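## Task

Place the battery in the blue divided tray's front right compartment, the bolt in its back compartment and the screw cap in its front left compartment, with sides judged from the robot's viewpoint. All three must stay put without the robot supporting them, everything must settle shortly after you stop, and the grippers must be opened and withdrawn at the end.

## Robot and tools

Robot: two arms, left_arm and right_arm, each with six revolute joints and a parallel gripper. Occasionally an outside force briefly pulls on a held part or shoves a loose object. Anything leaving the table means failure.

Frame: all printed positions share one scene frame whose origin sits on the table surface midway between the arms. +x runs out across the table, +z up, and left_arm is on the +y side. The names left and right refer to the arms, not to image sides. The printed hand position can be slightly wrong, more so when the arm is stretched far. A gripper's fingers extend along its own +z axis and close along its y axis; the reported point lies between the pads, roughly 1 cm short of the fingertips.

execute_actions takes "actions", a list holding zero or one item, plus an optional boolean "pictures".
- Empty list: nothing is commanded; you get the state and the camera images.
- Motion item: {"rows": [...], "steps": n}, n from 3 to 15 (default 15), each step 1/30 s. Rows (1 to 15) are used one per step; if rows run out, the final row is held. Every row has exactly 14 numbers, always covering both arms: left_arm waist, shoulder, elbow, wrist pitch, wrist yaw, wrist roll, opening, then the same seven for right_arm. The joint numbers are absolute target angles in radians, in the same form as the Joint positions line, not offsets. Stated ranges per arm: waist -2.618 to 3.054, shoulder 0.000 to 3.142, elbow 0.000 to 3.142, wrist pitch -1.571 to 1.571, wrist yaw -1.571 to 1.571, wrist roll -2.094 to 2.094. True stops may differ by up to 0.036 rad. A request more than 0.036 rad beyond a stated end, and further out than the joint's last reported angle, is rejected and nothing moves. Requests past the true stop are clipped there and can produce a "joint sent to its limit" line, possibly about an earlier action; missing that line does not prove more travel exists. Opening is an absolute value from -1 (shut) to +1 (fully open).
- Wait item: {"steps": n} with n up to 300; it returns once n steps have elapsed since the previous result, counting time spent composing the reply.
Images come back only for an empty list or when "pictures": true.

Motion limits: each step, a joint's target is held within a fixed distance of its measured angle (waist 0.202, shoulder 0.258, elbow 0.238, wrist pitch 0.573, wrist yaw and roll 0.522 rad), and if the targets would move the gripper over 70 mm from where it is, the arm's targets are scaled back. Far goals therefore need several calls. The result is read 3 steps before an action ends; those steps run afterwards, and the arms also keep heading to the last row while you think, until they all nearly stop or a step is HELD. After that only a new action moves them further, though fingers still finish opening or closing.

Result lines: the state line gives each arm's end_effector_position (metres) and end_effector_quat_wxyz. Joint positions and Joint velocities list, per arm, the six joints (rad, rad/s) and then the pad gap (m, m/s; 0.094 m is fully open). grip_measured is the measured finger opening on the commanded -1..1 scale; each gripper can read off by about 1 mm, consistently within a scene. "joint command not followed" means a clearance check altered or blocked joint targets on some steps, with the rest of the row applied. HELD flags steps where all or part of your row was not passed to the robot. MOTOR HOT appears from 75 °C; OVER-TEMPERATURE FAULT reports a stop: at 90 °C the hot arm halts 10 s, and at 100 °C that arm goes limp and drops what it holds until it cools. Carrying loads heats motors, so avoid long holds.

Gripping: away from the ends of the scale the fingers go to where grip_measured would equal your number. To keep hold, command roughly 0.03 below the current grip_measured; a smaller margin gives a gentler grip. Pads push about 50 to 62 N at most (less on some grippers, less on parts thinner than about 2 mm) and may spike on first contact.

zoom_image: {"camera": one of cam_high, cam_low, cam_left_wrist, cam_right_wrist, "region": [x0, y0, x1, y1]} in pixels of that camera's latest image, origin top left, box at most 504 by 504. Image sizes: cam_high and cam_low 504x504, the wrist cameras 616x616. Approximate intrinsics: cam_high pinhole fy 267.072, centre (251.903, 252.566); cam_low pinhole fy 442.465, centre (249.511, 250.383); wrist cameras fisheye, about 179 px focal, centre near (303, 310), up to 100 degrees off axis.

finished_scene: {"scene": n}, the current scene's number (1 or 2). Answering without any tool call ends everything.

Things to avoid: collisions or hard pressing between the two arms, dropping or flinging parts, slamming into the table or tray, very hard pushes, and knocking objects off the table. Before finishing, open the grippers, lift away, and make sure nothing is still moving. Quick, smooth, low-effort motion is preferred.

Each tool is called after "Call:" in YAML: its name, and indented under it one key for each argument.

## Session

Call:
execute_actions:
  actions: []

Scene clock: 0.00 s of 4800.00 s.
left_arm: end_effector_position=(+0.4975, +0.4770, +0.3911) grip_measured=+1.000 end_effector_quat_wxyz=(+0.645, -0.112, +0.722, +0.223) | right_arm: end_effector_position=(+0.1096, +0.3993, +0.0986) grip_measured=+1.000 end_effector_quat_wxyz=(-0.244, -0.266, +0.619, +0.697)
Joint positions: left_arm=[ 0.564  1.643  1.506  0.07  -0.117  0.171  0.094] | right_arm=[ 1.126  2.871  2.132  0.93  -1.068  1.671  0.094]
Joint velocities: left_arm=[-0.002 -0.007 -0.007 -0.007 -0.081  0.081  0.   ] | right_arm=[ 0.002  0.007  0.012  0.022 -0.022 -0.007  0.   ]

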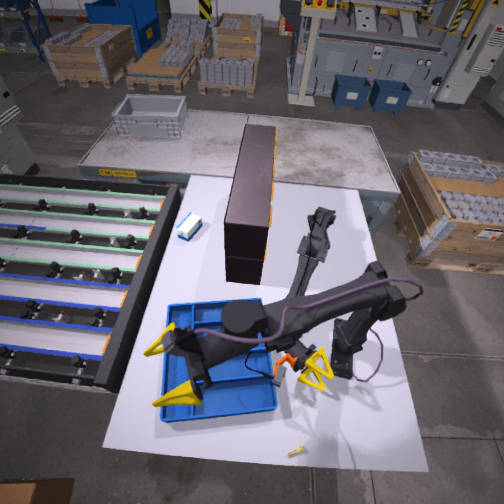

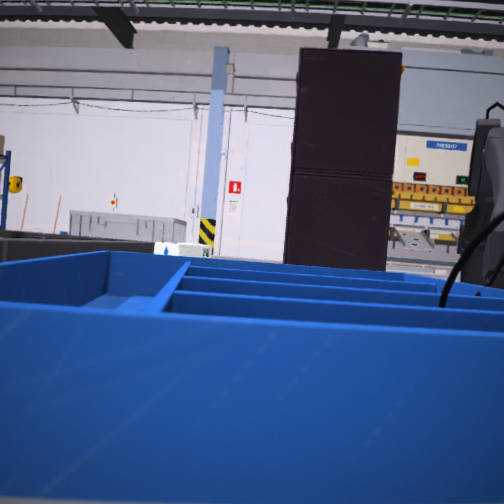

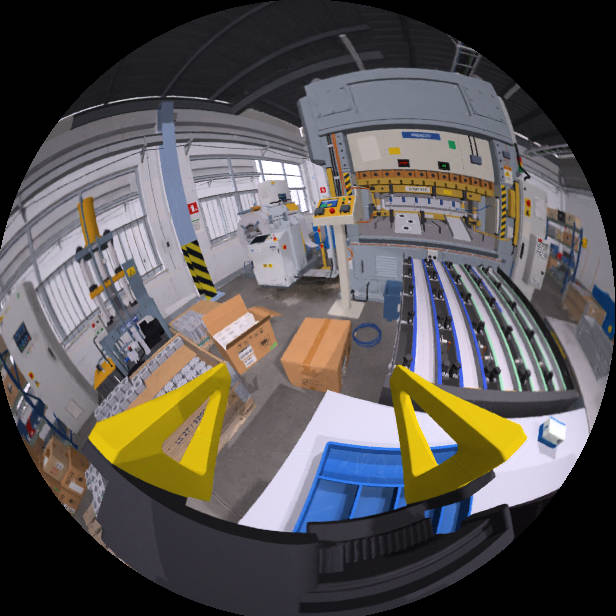

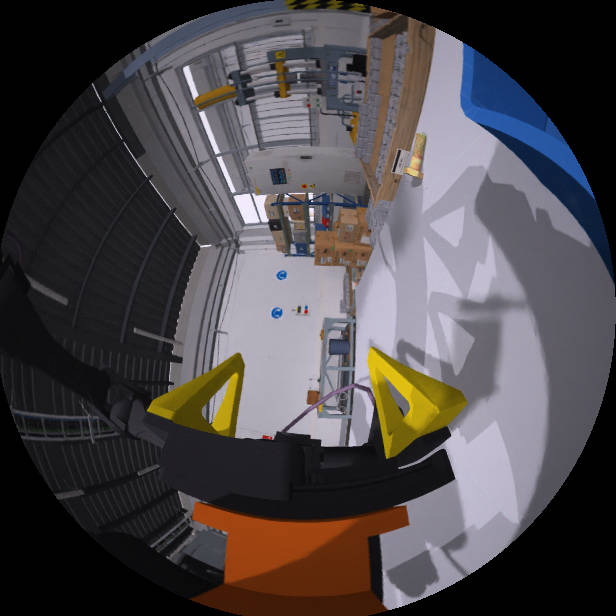

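Call:
execute_actions:
  actions:
    - {"rows":[[1.3,1.2,1.3,-0.6,0,0,1,1.08,2.85,2.2,0.9,-0.2,1.0,1]]}

Call:
execute_actions:
  actions:
    - {"rows":[[1.6,1.0,1.1,-1.2,0,0,1,1.05,2.3,1.9,-0.3,0,0,1]]}
  pictures: true

Scene clock: 0.53 s of 4800.00 s.
left_arm: end_effector_position=(+0.2540, +0.5780, +0.3544) grip_measured=+1.000 end_effector_quat_wxyz=(+0.495, -0.346, +0.753, +0.260) | right_arm: end_effector_position=(+0.2693, +0.4368, +0.1466) grip_measured=+1.000 end_effector_quat_wxyz=(+0.245, -0.155, +0.599, +0.746)
Joint positions: left_arm=[ 1.085  1.233  1.315 -0.466 -0.022  0.044  0.094] | right_arm=[ 1.076  2.855  2.184  0.919 -0.31   1.078  0.094]
Joint velocities: left_arm=[ 2.068 -0.672 -0.007 -0.564  0.037 -0.256  0.   ] | right_arm=[-0.066  0.002  0.012 -0.022  0.725 -0.418  0.   ]
Steps of this call (steps 1 to 4: nothing new was sent; steps 5 to 16: the first 12 steps of this action). Readings (joint positions):
5: left_arm=[0.573 1.630 1.493 0.051 -0.103 0.160] | right_arm=[1.124 2.871 2.136 0.928 -1.022 1.614]
6: left_arm=[0.591 1.598 1.460 0.001 -0.086 0.147] | right_arm=[1.124 2.872 2.143 0.922 -0.945 1.536]
8: left_arm=[0.654 1.525 1.397 -0.120 -0.067 0.122] | right_arm=[1.117 2.871 2.158 0.919 -0.790 1.386]
12: left_arm=[0.832 1.367 1.324 -0.332 -0.044 0.080] | right_arm=[1.095 2.862 2.179 0.919 -0.471 1.174]
16: the state above

Scene clock: 1.03 s of 4800.00 s.
left_arm: end_effector_position=(+0.0439, +0.5144, +0.2152) grip_measured=+1.000 end_effector_quat_wxyz=(-0.208, +0.615, -0.736, -0.190) | right_arm: end_effector_position=(+0.3027, +0.3458, +0.1990) grip_measured=+1.000 end_effector_quat_wxyz=(+0.425, -0.419, +0.728, +0.338)
Joint positions: left_arm=[ 1.595  1.021  1.106 -1.085 -0.019  0.015  0.094] | right_arm=[ 1.052  2.25   1.918 -0.092 -0.028  0.136  0.094]
Joint velocities: left_arm=[ 0.007 -0.095 -0.051 -0.974  0.125 -0.022  0.   ] | right_arm=[ 0.007 -0.335  0.139 -0.593  0.11  -0.872  0.   ]
Steps of this call (steps 1 to 3: the last 3 steps of your previous action; steps 4 to 15: the first 12 steps of this action). Readings (joint positions):
4: left_arm=[1.311 1.191 1.304 -0.528 -0.026 0.025] | right_arm=[1.074 2.818 2.136 0.863 -0.222 0.969]
5: left_arm=[1.342 1.171 1.278 -0.561 -0.024 0.025] | right_arm=[1.074 2.742 2.037 0.739 -0.180 0.872]
7: left_arm=[1.408 1.127 1.225 -0.659 -0.022 0.025] | right_arm=[1.068 2.606 1.918 0.494 -0.119 0.679]
11: left_arm=[1.543 1.061 1.145 -0.881 -0.020 0.021] | right_arm=[1.054 2.371 1.886 0.071 -0.055 0.326]
15: the state above

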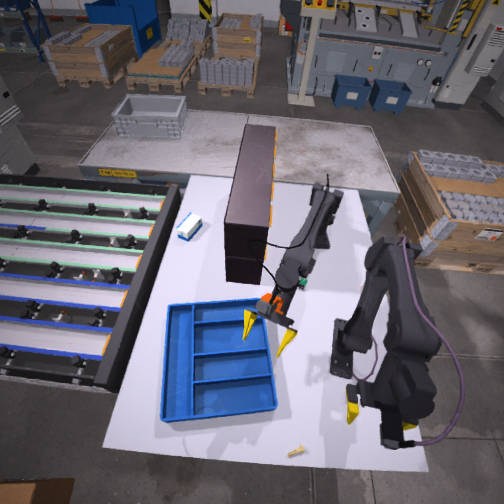

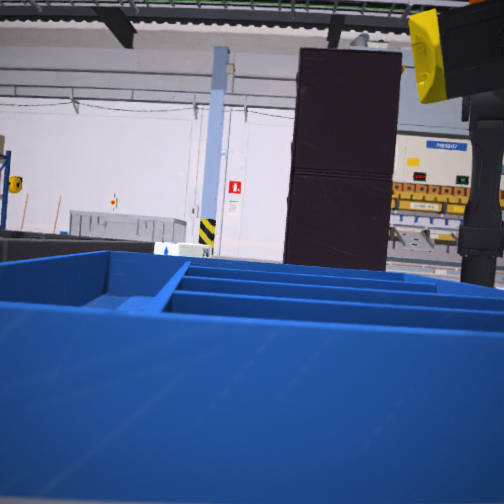

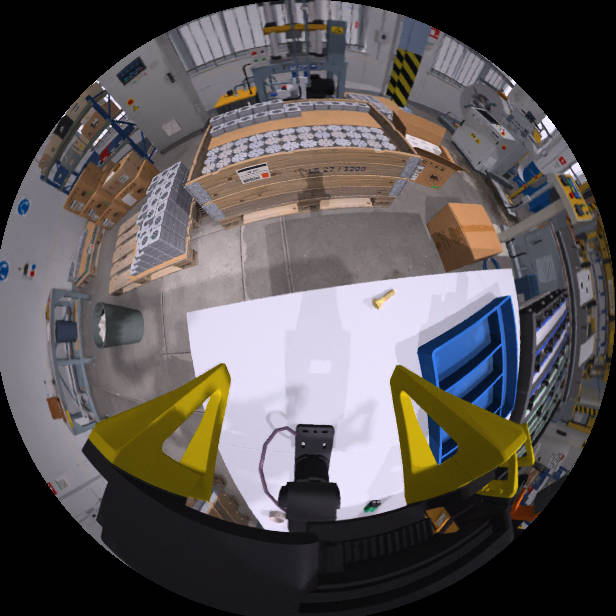

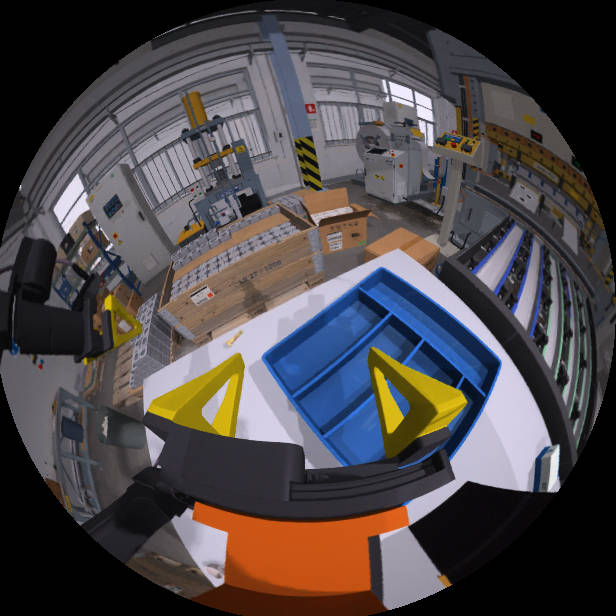

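Call:
execute_actions:
  actions:
    - {"rows":[[1.45,1.4,1.3,-1.3,0,0.6,0.4,1.13,1.72,1.46,-1.28,0,0,1]]}

Call:
execute_actions:
  actions:
    - {"rows":[[1.235,1.97,1.64,-1.2,0,0.62,0.4,1.13,1.72,1.46,-1.28,0,0,1]]}

Call:
execute_actions:
  actions:
    - {"steps":10}
  pictures: true

Scene clock: 1.70 s of 4800.00 s.
left_arm: end_effector_position=(+0.0867, +0.5227, +0.1605) grip_measured=+0.402 end_effector_quat_wxyz=(+0.048, -0.348, +0.934, +0.066) | right_arm: end_effector_position=(+0.1865, +0.1365, +0.1077) grip_measured=+1.000 end_effector_quat_wxyz=(+0.131, -0.563, +0.810, +0.100)
Joint positions: left_arm=[ 1.453  1.427  1.289 -1.271 -0.006  0.547  0.066] | right_arm=[ 1.115  1.86   1.504 -0.885 -0.012  0.014  0.094]
Joint velocities: left_arm=[ 0.007 -0.164 -0.002 -0.081  0.022  0.315 -0.   ] | right_arm=[ 0.017 -1.175 -0.315 -1.619 -0.037 -0.007  0.   ]
Steps of this call (steps 1 to 3: the last 3 steps of your previous action; steps 4 to 8: the robot went on to your last target; steps 9 to 20: the first 12 steps of this action). Readings (joint positions):
9: left_arm=[1.575 1.049 1.135 -1.216 -0.020 0.082] | right_arm=[1.055 2.285 1.885 -0.261 -0.013 0.025]
10: left_arm=[1.531 1.115 1.197 -1.264 -0.020 0.181] | right_arm=[1.058 2.253 1.834 -0.317 -0.012 0.023]
12: left_arm=[1.470 1.265 1.283 -1.259 -0.011 0.330] | right_arm=[1.072 2.179 1.737 -0.434 -0.012 0.021]
16: left_arm=[1.453 1.434 1.291 -1.249 -0.006 0.484] | right_arm=[1.102 2.021 1.580 -0.651 -0.012 0.017]
20: the state above

Scene clock: 2.20 s of 4800.00 s.
left_arm: end_effector_position=(+0.1974, +0.5919, +0.0692) grip_measured=+0.402 end_effector_quat_wxyz=(-0.005, -0.215, +0.977, -0.001) | right_arm: end_effector_position=(+0.1520, +0.0443, +0.1313) grip_measured=+1.000 end_effector_quat_wxyz=(+0.027, -0.575, +0.817, +0.026)
Joint positions: left_arm=[ 1.231  2.02   1.625 -1.184 -0.005  0.604  0.066] | right_arm=[ 1.119  1.714  1.47  -1.254 -0.011  0.006  0.094]
Joint velocities: left_arm=[ 0.007  0.379 -0.095 -0.051  0.11  -0.007  0.001] | right_arm=[-0.012  0.002 -0.007 -0.095 -0.022 -0.051  0.   ]
Steps of this call (steps 1 to 3: the last 3 steps of your previous action; steps 4 to 15: the first 12 steps of this action). Readings (joint positions):
4: left_arm=[1.437 1.439 1.313 -1.301 -0.014 0.572] | right_arm=[1.119 1.728 1.485 -1.102 -0.011 0.009]
5: left_arm=[1.401 1.484 1.367 -1.316 -0.018 0.576] | right_arm=[1.119 1.713 1.485 -1.138 -0.011 0.009]
7: left_arm=[1.321 1.603 1.482 -1.290 -0.017 0.584] | right_arm=[1.119 1.705 1.485 -1.187 -0.011 0.008]
11: left_arm=[1.239 1.867 1.626 -1.205 -0.008 0.598] | right_arm=[1.119 1.711 1.472 -1.235 -0.011 0.006]
15: the state above

Scene clock: 2.53 s of 4800.00 s.
left_arm: end_effector_position=(+0.1973, +0.5917, +0.0812) grip_measured=+0.402 end_effector_quat_wxyz=(+0.005, -0.213, +0.977, +0.009) | right_arm: end_effector_position=(+0.1513, +0.0423, +0.1312) grip_measured=+1.000 end_effector_quat_wxyz=(+0.023, -0.575, +0.818, +0.023)
Joint positions: left_arm=[ 1.231  1.985  1.623 -1.189 -0.005  0.608  0.066] | right_arm=[ 1.119  1.714  1.47  -1.262 -0.011  0.006  0.094]
Joint velocities: left_arm=[ 0.017  0.002  0.002  0.051  0.037  0.037 -0.   ] | right_arm=[ 0.002  0.017  0.017  0.051 -0.022 -0.081  0.   ]
Kept back: nothing.
Steps of this call (steps 1 to 3: the last 3 steps of your previous action; steps 4 to 10: the robot went on to your last target). Readings (joint positions):
1: left_arm=[1.231 2.027 1.623 -1.185 -0.005 0.605] | right_arm=[1.119 1.714 1.470 -1.256 -0.011 0.006]
2: left_arm=[1.231 2.026 1.623 -1.188 -0.005 0.606] | right_arm=[1.119 1.714 1.470 -1.257 -0.011 0.006]
4: left_arm=[1.231 2.010 1.623 -1.189 -0.005 0.607] | right_arm=[1.119 1.714 1.470 -1.260 -0.011 0.006]
8: left_arm=[1.231 1.986 1.623 -1.189 -0.005 0.608] | right_arm=[1.119 1.714 1.470 -1.261 -0.011 0.006]
10: the state above

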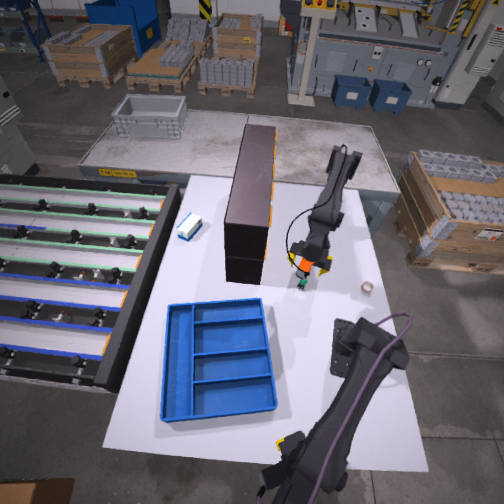

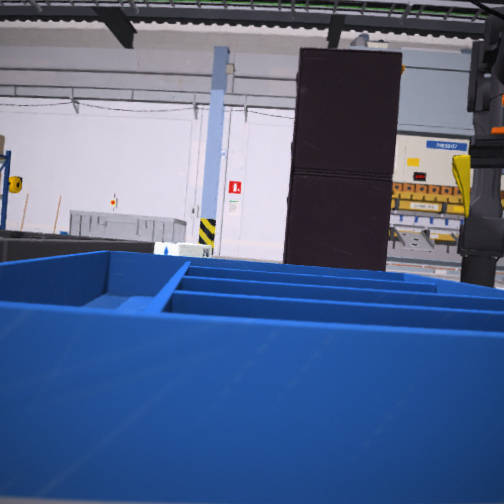

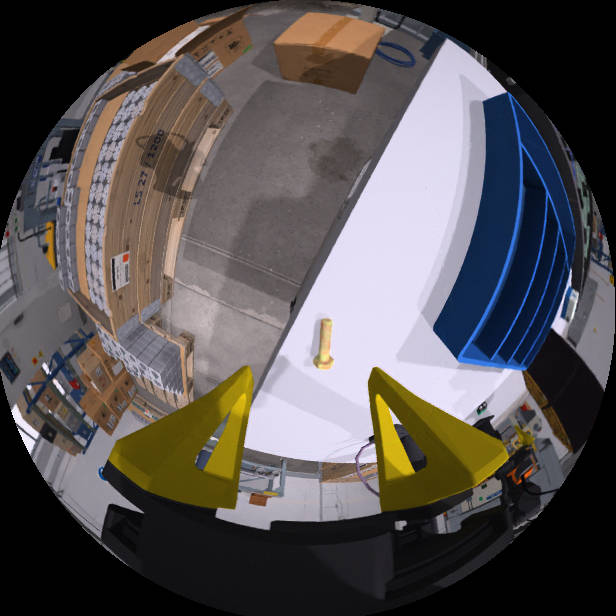

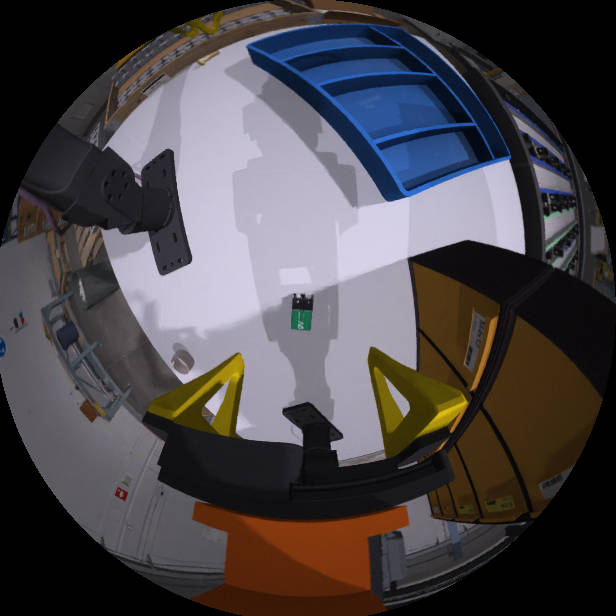

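Call:
execute_actions:
  actions:
    - {"rows":[[1.245,1.92,1.5,-1.1,0,0.7,0.2,1.13,1.74,1.38,-1.15,0,0,0.3],[1.245,1.92,1.46,-1.08,0,0.7,0.2,1.13,1.75,1.34,-1.1,0,0,0.3],[1.245,1.92,1.42,-1.04,0,0.7,0.2,1.13,1.77,1.3,-1.05,0,0,0.3],[1.245,1.92,1.38,-1.0,0,0.7,0.2,1.13,1.78,1.25,-1.0,0,0,0.3],[1.245,1.925,1.32,-0.95,0,0.7,0.1,1.13,1.79,1.2,-0.965,0,0,0.2]]}

Call:
execute_actions:
  actions:
    - {"steps":9}
  pictures: true

Scene clock: 3.27 s of 4800.00 s.
left_arm: end_effector_position=(+0.1722, +0.5540, +0.0219) grip_measured=+0.102 end_effector_quat_wxyz=(-0.019, -0.180, +0.983, -0.018) | right_arm: end_effector_position=(+0.1424, +0.0171, +0.0340) grip_measured=+0.202 end_effector_quat_wxyz=(-0.032, -0.575, +0.818, -0.016)
Joint positions: left_arm=[ 1.238  1.942  1.317 -0.999 -0.005  0.683  0.052] | right_arm=[ 1.119  1.81   1.19  -1.022 -0.011  0.005  0.056]
Joint velocities: left_arm=[-0.012 -0.042 -0.017  0.33   0.007 -0.022  0.001] | right_arm=[ 0.002 -0.115  0.007  0.3   -0.022 -0.022 -0.   ]
Steps of this call (steps 1 to 10: the robot went on to your last target; steps 11 to 22: the first 12 steps of this action). Readings (joint positions):
11: left_arm=[1.231 1.977 1.604 -1.168 -0.005 0.620] | right_arm=[1.119 1.714 1.459 -1.248 -0.011 0.005]
12: left_arm=[1.233 1.959 1.564 -1.137 -0.005 0.634] | right_arm=[1.119 1.713 1.435 -1.220 -0.011 0.005]
14: left_arm=[1.236 1.931 1.475 -1.099 -0.005 0.654] | right_arm=[1.119 1.725 1.360 -1.150 -0.011 0.005]
18: left_arm=[1.238 1.935 1.334 -1.029 -0.005 0.675] | right_arm=[1.119 1.793 1.212 -1.054 -0.011 0.005]
22: the state above

Scene clock: 3.57 s of 4800.00 s.
left_arm: end_effector_position=(+0.1767, +0.5618, +0.0217) grip_measured=+0.102 end_effector_quat_wxyz=(-0.007, -0.177, +0.984, -0.004) | right_arm: end_effector_position=(+0.1455, +0.0259, +0.0353) grip_measured=+0.202 end_effector_quat_wxyz=(-0.015, -0.575, +0.818, -0.004)
Joint positions: left_arm=[ 1.238  1.942  1.317 -0.962 -0.005  0.688  0.052] | right_arm=[ 1.119  1.804  1.19  -0.987 -0.011  0.005  0.056]
Joint velocities: left_arm=[ 0.012 -0.002  0.002 -0.066 -0.037 -0.037 -0.   ] | right_arm=[-0.017 -0.007 -0.002  0.066 -0.037 -0.066 -0.   ]
Kept back: nothing.
Steps of this call (steps 1 to 3: the last 3 steps of your previous action; steps 4 to 9: the robot went on to your last target). Readings (joint positions):
1: left_arm=[1.238 1.942 1.317 -0.989 -0.005 0.685] | right_arm=[1.119 1.807 1.190 -1.013 -0.011 0.005]
2: left_arm=[1.238 1.942 1.317 -0.981 -0.005 0.685] | right_arm=[1.119 1.805 1.190 -1.006 -0.011 0.005]
4: left_arm=[1.238 1.942 1.317 -0.972 -0.005 0.687] | right_arm=[1.119 1.804 1.190 -0.997 -0.011 0.005]
8: left_arm=[1.238 1.942 1.317 -0.963 -0.005 0.688] | right_arm=[1.119 1.804 1.190 -0.988 -0.011 0.005]
9: the state above

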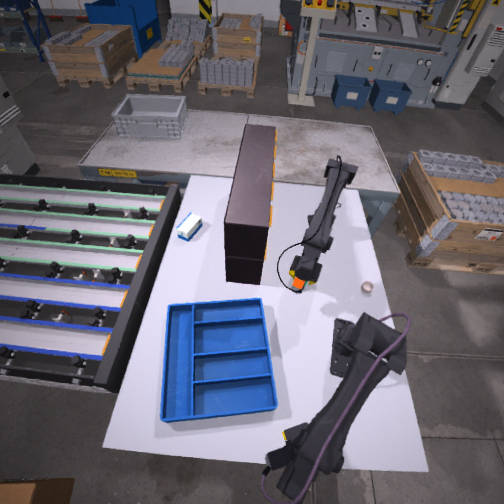

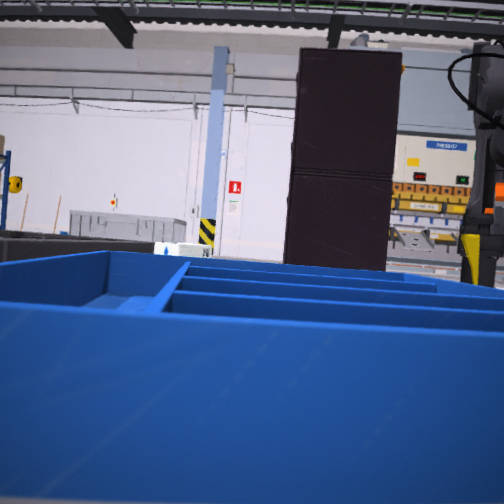

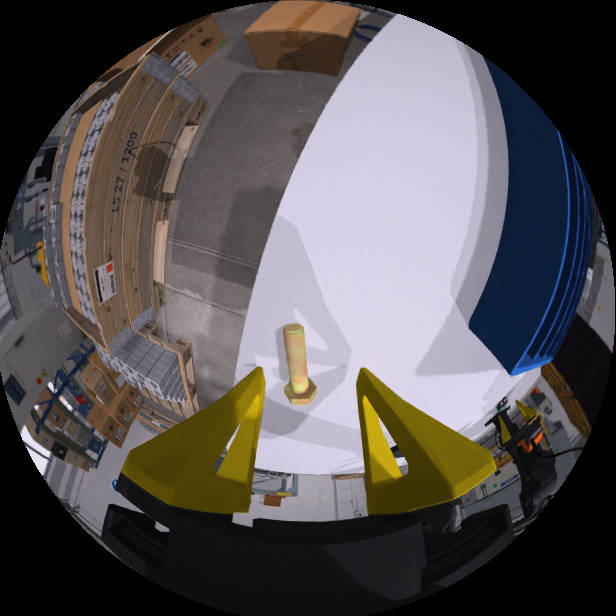

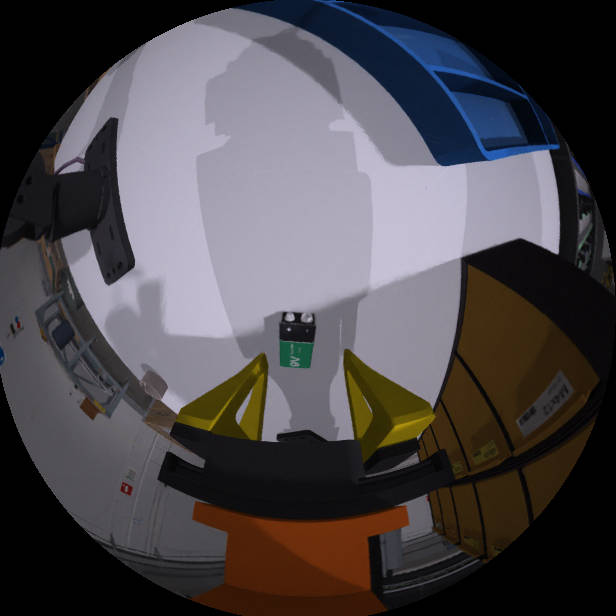

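Call:
execute_actions:
  actions:
    - {"rows":[[1.245,1.94,1.37,-0.93,0,0.58,0.1,1.15,1.8,1.19,-0.92,0,0.04,0.2],[1.245,1.95,1.37,-0.93,0,0.58,0.1,1.15,1.81,1.19,-0.9,0,0.04,0.2],[1.245,1.96,1.37,-0.93,0,0.58,0.1,1.15,1.82,1.18,-0.89,0,0.04,0.2],[1.245,1.98,1.365,-0.925,0,0.58,0,1.15,1.845,1.165,-0.87,0,0.04,0.1]]}
  pictures: true

Scene clock: 4.13 s of 4800.00 s.
left_arm: end_effector_position=(+0.1829, +0.5724, +0.0149) grip_measured=+0.002 end_effector_quat_wxyz=(-0.002, -0.222, +0.975, +0.002) | right_arm: end_effector_position=(+0.1433, +0.0409, +0.0206) grip_measured=+0.102 end_effector_quat_wxyz=(+0.000, -0.573, +0.819, +0.006)
Joint positions: left_arm=[ 1.238  1.981  1.344 -0.934 -0.005  0.598  0.047] | right_arm=[ 1.142  1.84   1.175 -0.897 -0.009  0.033  0.052]
Joint velocities: left_arm=[-0.002  0.007 -0.027 -0.007 -0.095 -0.11  -0.001] | right_arm=[-0.012  0.002 -0.007  0.051  0.007  0.022 -0.001]
Steps of this call (steps 1 to 5: the robot went on to your last target; steps 6 to 17: the first 12 steps of this action). Readings (joint positions):
6: left_arm=[1.238 1.942 1.320 -0.960 -0.005 0.675] | right_arm=[1.121 1.804 1.190 -0.980 -0.010 0.009]
7: left_arm=[1.238 1.944 1.326 -0.959 -0.005 0.658] | right_arm=[1.126 1.804 1.190 -0.971 -0.009 0.015]
9: left_arm=[1.238 1.949 1.339 -0.950 -0.005 0.633] | right_arm=[1.136 1.807 1.190 -0.947 -0.009 0.022]
13: left_arm=[1.238 1.972 1.344 -0.934 -0.005 0.608] | right_arm=[1.142 1.833 1.183 -0.906 -0.009 0.029]
17: the state above

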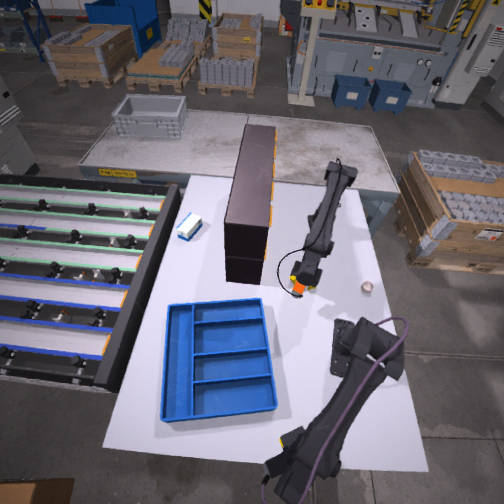

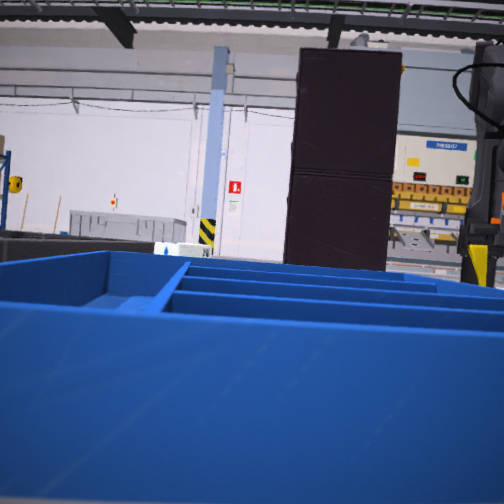

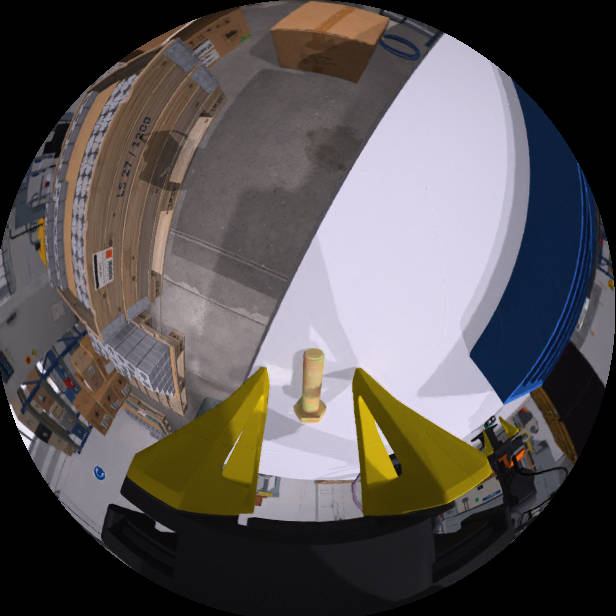

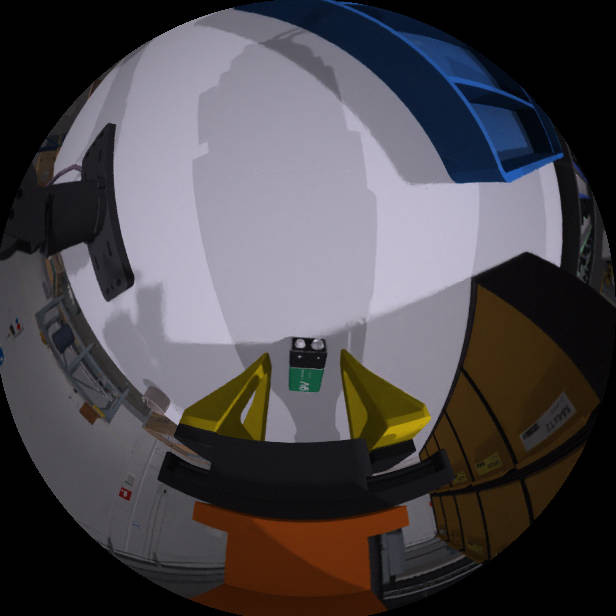

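Call:
execute_actions:
  actions:
    - {"rows":[[1.245,1.99,1.35,-0.93,0,0.6,-0.2,1.15,1.86,1.14,-0.89,0,0.04,0],[1.245,1.99,1.35,-0.93,0,0.6,-0.2,1.15,1.86,1.14,-0.89,0,0.04,0],[1.245,1.99,1.35,-0.93,0,0.6,-0.3,1.15,1.86,1.14,-0.89,0,0.04,0],[1.245,1.99,1.35,-0.93,0,0.6,-0.4,1.15,1.86,1.14,-0.89,0,0.04,0],[1.245,1.99,1.35,-0.93,0,0.6,-0.5,1.15,1.86,1.14,-0.89,0,0.04,-0.1],[1.245,1.99,1.35,-0.93,0,0.6,-0.6,1.15,1.86,1.14,-0.89,0,0.04,-0.2],[1.245,1.99,1.35,-0.93,0,0.6,-0.83,1.15,1.86,1.14,-0.89,0,0.04,-0.49]]}
  pictures: true

Scene clock: 4.63 s of 4800.00 s.
left_arm: end_effector_position=(+0.1830, +0.5725, +0.0149) grip_measured=-0.822 end_effector_quat_wxyz=(-0.002, -0.223, +0.975, +0.002) | right_arm: end_effector_position=(+0.1409, +0.0331, +0.0115) grip_measured=-0.463 end_effector_quat_wxyz=(-0.011, -0.572, +0.820, -0.003)
Joint positions: left_arm=[ 1.238  1.981  1.344 -0.934 -0.005  0.594  0.008] | right_arm=[ 1.142  1.853  1.151 -0.891 -0.009  0.035  0.025]
Joint velocities: left_arm=[ 0.002 -0.007 -0.017 -0.022 -0.081  0.051 -0.001] | right_arm=[ 0.002  0.002 -0.012 -0.007  0.037 -0.037 -0.001]
Steps of this call (steps 1 to 3: the last 3 steps of your previous action; steps 4 to 15: the first 12 steps of this action). Readings (joint positions):
4: left_arm=[1.238 1.981 1.344 -0.934 -0.005 0.594] | right_arm=[1.142 1.841 1.173 -0.891 -0.009 0.034]
5: left_arm=[1.238 1.981 1.344 -0.934 -0.005 0.594] | right_arm=[1.142 1.841 1.169 -0.891 -0.009 0.034]
7: left_arm=[1.238 1.981 1.344 -0.934 -0.005 0.594] | right_arm=[1.142 1.844 1.159 -0.891 -0.009 0.034]
11: left_arm=[1.238 1.981 1.344 -0.934 -0.005 0.594] | right_arm=[1.142 1.853 1.151 -0.891 -0.009 0.035]
15: the state above

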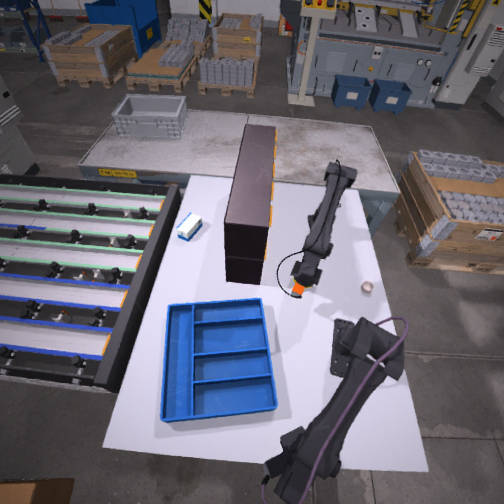

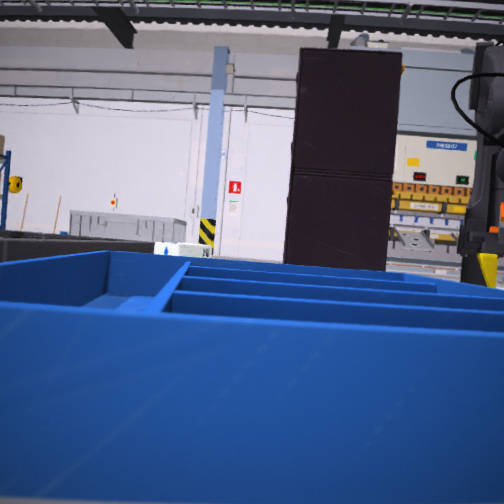

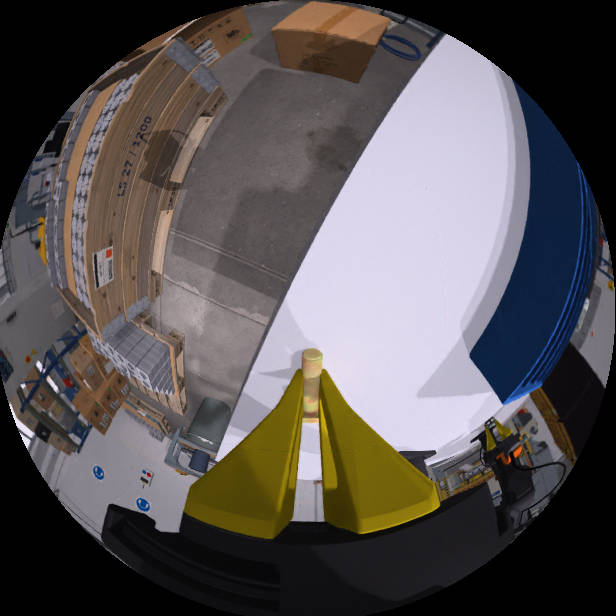

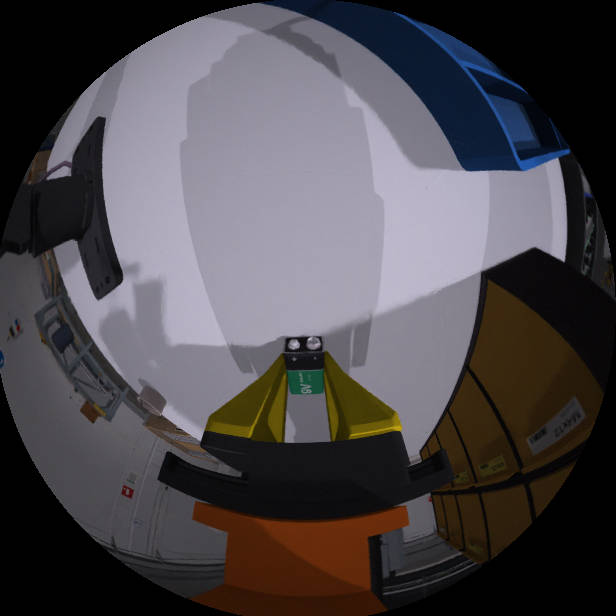

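Call:
execute_actions:
  actions:
    - {"rows":[[1.245,1.99,1.35,-0.93,0,0.6,-0.87,1.15,1.85,1.15,-0.89,0,0.04,-0.5],[1.245,1.99,1.35,-0.93,0,0.6,-0.87,1.15,1.85,1.15,-0.89,0,0.04,-0.5],[1.245,1.98,1.35,-0.93,0,0.6,-0.87,1.15,1.85,1.3,-1,0,0.04,-0.5],[1.245,1.93,1.55,-1.1,0,0.6,-0.87,1.15,1.85,1.5,-1.1,0,0.04,-0.5],[1.2,1.9,1.8,-1.35,0,0,-0.87,1.15,1.85,1.7,-1.3,0,0.3,-0.5]]}

Call:
execute_actions:
  actions:
    - {"rows":[[0.7,2.15,2.2,-1.35,0,-0.9,-0.87,1.08,2.2,2.2,-1.4,0.1,0.8,-0.5]]}

Call:
execute_actions:
  actions:
    - {"rows":[[0.5,2.43,2.46,-1.27,0,-1.1,-0.87,1.0,2.39,2.38,-1.31,0.3,1.0,-0.5]]}

Call:
execute_actions:
  actions:
    - {"steps":8}
  pictures: true

Scene clock: 5.43 s of 4800.00 s.
left_arm: end_effector_position=(+0.2193, +0.6084, +0.1444) grip_measured=-0.852 end_effector_quat_wxyz=(+0.076, -0.416, +0.904, +0.053) | right_arm: end_effector_position=(+0.1677, +0.1147, +0.1543) grip_measured=-0.463 end_effector_quat_wxyz=(+0.082, -0.479, +0.870, +0.082)
Joint positions: left_arm=[ 1.205  1.92   1.767 -1.233 -0.006  0.149  0.007] | right_arm=[ 1.142  1.844  1.695 -1.189 -0.009  0.248  0.025]
Joint velocities: left_arm=[-0.061 -0.505  0.672 -0.256  0.022 -1.004 -0.   ] | right_arm=[ 0.017 -0.369  0.374 -0.242 -0.022  0.359 -0.   ]
Steps of this call (steps 1 to 3: the last 3 steps of your previous action; steps 4 to 12: the robot went on to your last target; steps 13 to 24: the first 12 steps of this action). Readings (joint positions):
13: left_arm=[1.238 1.981 1.344 -0.934 -0.005 0.594] | right_arm=[1.142 1.853 1.151 -0.891 -0.009 0.035]
14: left_arm=[1.238 1.981 1.344 -0.934 -0.005 0.594] | right_arm=[1.142 1.853 1.151 -0.891 -0.009 0.035]
16: left_arm=[1.238 1.983 1.370 -0.965 -0.005 0.594] | right_arm=[1.142 1.867 1.217 -0.963 -0.009 0.035]
20: left_arm=[1.222 1.970 1.579 -1.156 -0.006 0.333] | right_arm=[1.142 1.880 1.515 -1.157 -0.009 0.181]
24: the state above

Scene clock: 5.93 s of 4800.00 s.
left_arm: end_effector_position=(+0.4127, +0.5037, +0.1473) grip_measured=-0.852 end_effector_quat_wxyz=(+0.115, -0.570, +0.814, -0.005) | right_arm: end_effector_position=(+0.2298, +0.1606, +0.1276) grip_measured=-0.463 end_effector_quat_wxyz=(+0.071, -0.211, +0.974, +0.038)
Joint positions: left_arm=[ 0.723  2.178  2.153 -1.315 -0.008 -0.691  0.007] | right_arm=[ 1.078  2.228  2.169 -1.369  0.075  0.757  0.025]
Joint velocities: left_arm=[-1.219  0.012  0.212  0.007  0.242 -1.37  -0.001] | right_arm=[-0.012 -0.129  0.129 -0.051  0.022  0.183 -0.   ]
Steps of this call (steps 1 to 3: the last 3 steps of your previous action; steps 4 to 15: the first 12 steps of this action). Readings (joint positions):
4: left_arm=[1.192 1.904 1.824 -1.305 -0.011 0.027] | right_arm=[1.139 1.864 1.750 -1.279 -0.001 0.346]
5: left_arm=[1.170 1.945 1.883 -1.334 -0.018 -0.041] | right_arm=[1.131 1.930 1.840 -1.334 0.012 0.436]
7: left_arm=[1.098 2.040 1.996 -1.333 -0.019 -0.178] | right_arm=[1.107 2.081 2.019 -1.350 0.037 0.566]
11: left_arm=[0.915 2.159 2.120 -1.311 -0.018 -0.462] | right_arm=[1.079 2.230 2.153 -1.343 0.068 0.701]
15: the state above

Scene clock: 6.43 s of 4800.00 s.
left_arm: end_effector_position=(+0.5222, +0.4095, +0.0918) grip_measured=-0.852 end_effector_quat_wxyz=(-0.118, +0.616, -0.777, +0.053) | right_arm: end_effector_position=(+0.3182, +0.1715, +0.1084) grip_measured=-0.463 end_effector_quat_wxyz=(+0.166, -0.047, +0.985, +0.023)
Joint positions: left_arm=[ 0.472  2.471  2.427 -1.268  0.008 -1.063  0.007] | right_arm=[ 0.991  2.406  2.363 -1.318  0.265  0.979  0.025]
Joint velocities: left_arm=[ 0.095 -0.007  0.012 -0.037  0.081 -0.256  0.001] | right_arm=[ 0.027 -0.032  0.007  0.022  0.139  0.125  0.001]
Steps of this call (steps 1 to 3: the last 3 steps of your previous action; steps 4 to 15: the first 12 steps of this action). Readings (joint positions):
4: left_arm=[0.635 2.195 2.204 -1.339 0.009 -0.823] | right_arm=[1.074 2.234 2.216 -1.391 0.097 0.806]
5: left_arm=[0.621 2.235 2.269 -1.347 0.004 -0.861] | right_arm=[1.068 2.271 2.282 -1.390 0.128 0.843]
7: left_arm=[0.576 2.327 2.380 -1.311 -0.000 -0.934] | right_arm=[1.041 2.332 2.354 -1.339 0.181 0.897]
11: left_arm=[0.489 2.442 2.427 -1.263 0.004 -1.026] | right_arm=[0.994 2.393 2.363 -1.318 0.244 0.956]
15: the state above

Scene clock: 6.70 s of 4800.00 s.
left_arm: end_effector_position=(+0.5181, +0.4243, +0.1003) grip_measured=-0.852 end_effector_quat_wxyz=(-0.125, +0.635, -0.760, +0.056) | right_arm: end_effector_position=(+0.3189, +0.1712, +0.1101) grip_measured=-0.463 end_effector_quat_wxyz=(+0.170, -0.040, +0.984, +0.023)
Joint positions: left_arm=[ 0.501  2.454  2.427 -1.268  0.008 -1.085  0.007] | right_arm=[ 0.992  2.403  2.363 -1.318  0.274  0.993  0.025]
Joint velocities: left_arm=[-0.017 -0.007  0.007 -0.051 -0.081  0.022 -0.001] | right_arm=[ 0.002  0.027  0.022 -0.051 -0.037 -0.022 -0.   ]
Kept back: nothing.
Steps of this call (steps 1 to 3: the last 3 steps of your previous action; steps 4 to 8: the robot went on to your last target). Readings (joint positions):
1: left_arm=[0.476 2.469 2.427 -1.268 0.008 -1.069] | right_arm=[0.991 2.404 2.363 -1.318 0.267 0.982]
2: left_arm=[0.481 2.465 2.427 -1.268 0.008 -1.073] | right_arm=[0.992 2.403 2.363 -1.318 0.269 0.985]
4: left_arm=[0.491 2.459 2.427 -1.268 0.008 -1.079] | right_arm=[0.992 2.403 2.363 -1.318 0.271 0.989]
8: the state above

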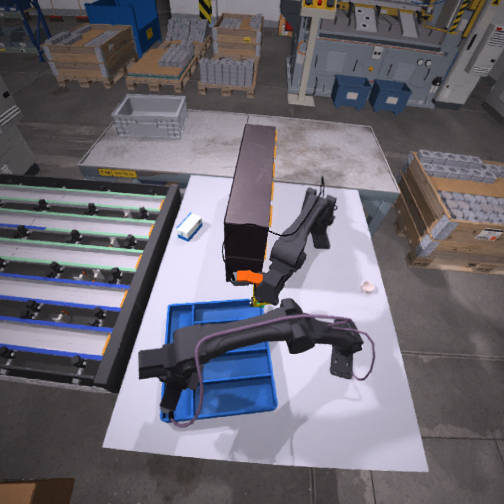

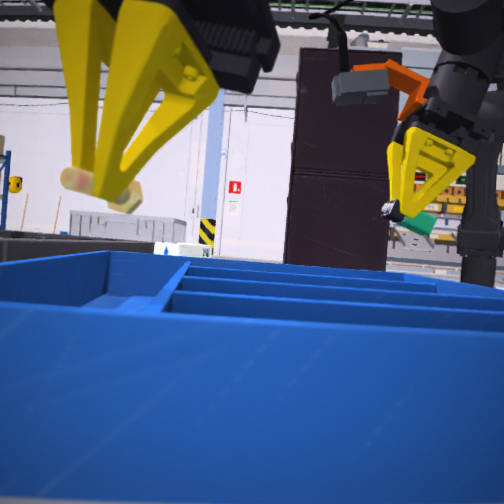

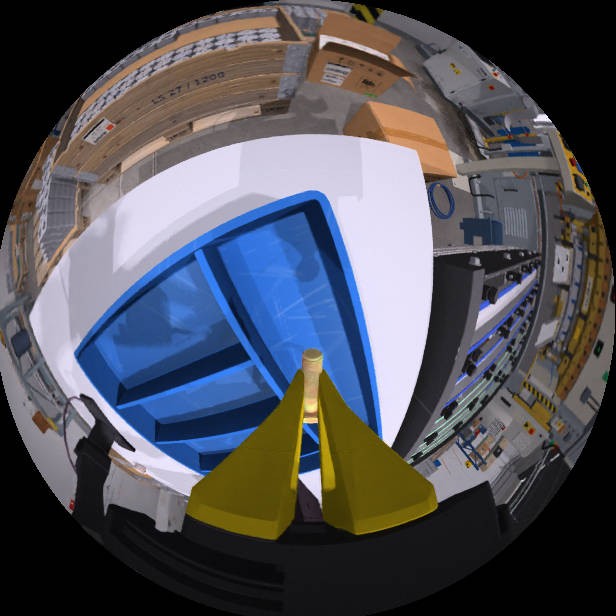

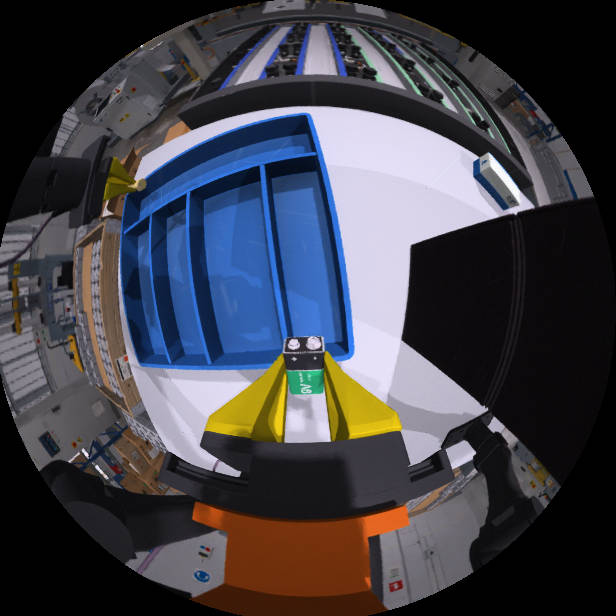

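Call:
execute_actions:
  actions:
    - {"rows":[[0.5,2.51,2.49,-1.2,0,-1.25,-0.87,0.955,2.41,2.37,-1.3,0.39,0.92,-0.5]],"steps":12}

Call:
execute_actions:
  actions:
    - {"rows":[[0.5,2.52,2.42,-1.12,0,-1.25,-0.87,0.955,2.44,2.36,-1.25,0.39,0.92,-0.5],[0.5,2.52,2.39,-1.11,0,-1.25,-0.87,0.955,2.45,2.35,-1.22,0.39,0.92,-0.5],[0.5,2.52,2.36,-1.1,0,-1.25,-0.87,0.955,2.46,2.33,-1.2,0.39,0.92,-0.5],[0.5,2.52,2.31,-1.08,0,-1.25,-0.87,0.955,2.47,2.31,-1.17,0.39,0.92,-0.5]]}
  pictures: true

Scene clock: 7.17 s of 4800.00 s.
left_arm: end_effector_position=(+0.5346, +0.4296, +0.0802) grip_measured=-0.852 end_effector_quat_wxyz=(-0.131, +0.683, -0.715, +0.069) | right_arm: end_effector_position=(+0.3460, +0.1547, +0.1146) grip_measured=-0.463 end_effector_quat_wxyz=(+0.205, -0.046, +0.978, -0.005)
Joint positions: left_arm=[ 0.501  2.521  2.463 -1.216  0.008 -1.218  0.007] | right_arm=[ 0.957  2.403  2.363 -1.314  0.354  0.935  0.025]
Joint velocities: left_arm=[ 0.002  0.081 -0.007 -0.007 -0.022 -0.183 -0.001] | right_arm=[-0.037 -0.002  0.007  0.066  0.007 -0.051 -0.   ]
Steps of this call (steps 1 to 5: the robot went on to your last target; steps 6 to 14: the first 9 steps of this action). Readings (joint positions):
6: left_arm=[0.501 2.461 2.436 -1.268 0.008 -1.110] | right_arm=[0.990 2.403 2.363 -1.318 0.285 0.984]
7: left_arm=[0.501 2.472 2.450 -1.258 0.008 -1.136] | right_arm=[0.988 2.403 2.363 -1.317 0.299 0.972]
9: left_arm=[0.501 2.492 2.463 -1.232 0.008 -1.174] | right_arm=[0.978 2.403 2.363 -1.315 0.322 0.955]
13: left_arm=[0.501 2.518 2.463 -1.217 0.008 -1.213] | right_arm=[0.959 2.403 2.363 -1.315 0.350 0.938]
14: the state above

Scene clock: 7.67 s of 4800.00 s.
left_arm: end_effector_position=(+0.5274, +0.4274, +0.0288) grip_measured=-0.852 end_effector_quat_wxyz=(-0.103, +0.693, -0.711, +0.056) | right_arm: end_effector_position=(+0.3550, +0.1660, +0.0667) grip_measured=-0.463 end_effector_quat_wxyz=(+0.206, -0.051, +0.977, -0.015)
Joint positions: left_arm=[ 0.501  2.541  2.311 -1.106  0.008 -1.24   0.007] | right_arm=[ 0.956  2.481  2.312 -1.199  0.366  0.925  0.025]
Joint velocities: left_arm=[ 0.002 -0.056 -0.002  0.139 -0.095 -0.022 -0.   ] | right_arm=[-0.027  0.012 -0.027  0.022 -0.051 -0.037  0.   ]
Steps of this call (steps 1 to 3: the last 3 steps of your previous action; steps 4 to 15: the first 12 steps of this action). Readings (joint positions):
4: left_arm=[0.501 2.523 2.458 -1.205 0.008 -1.231] | right_arm=[0.956 2.405 2.363 -1.311 0.361 0.929]
5: left_arm=[0.501 2.521 2.445 -1.184 0.008 -1.233] | right_arm=[0.956 2.409 2.363 -1.299 0.363 0.928]
7: left_arm=[0.501 2.519 2.398 -1.140 0.008 -1.235] | right_arm=[0.956 2.422 2.354 -1.261 0.366 0.927]
11: left_arm=[0.501 2.535 2.320 -1.114 0.008 -1.238] | right_arm=[0.956 2.461 2.324 -1.211 0.366 0.926]
15: the state above

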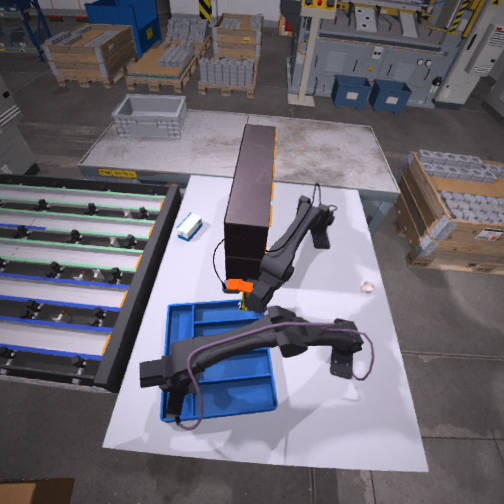

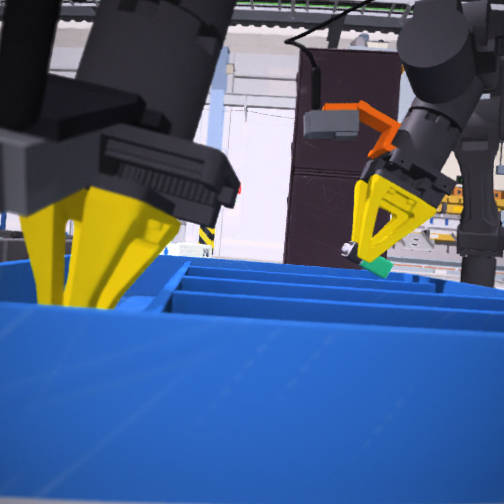

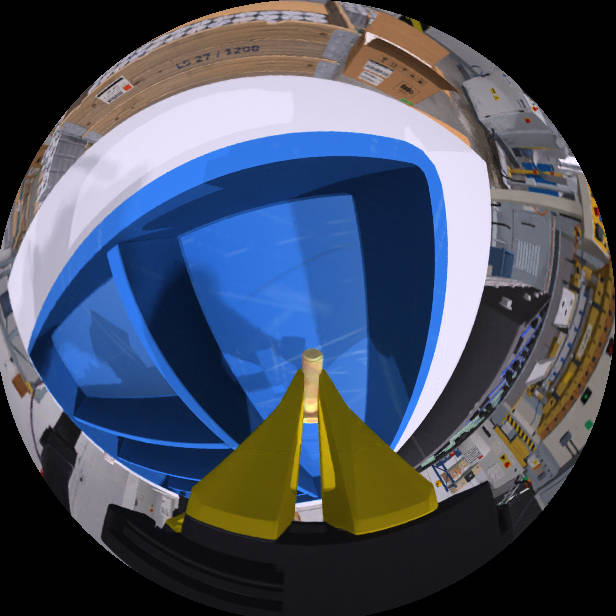

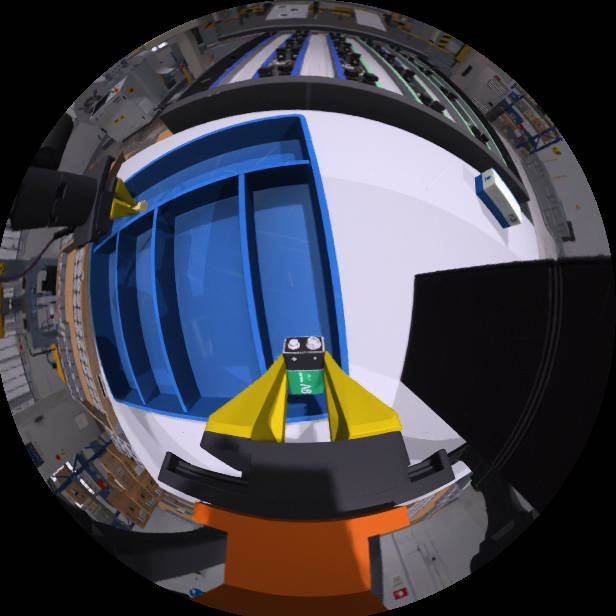

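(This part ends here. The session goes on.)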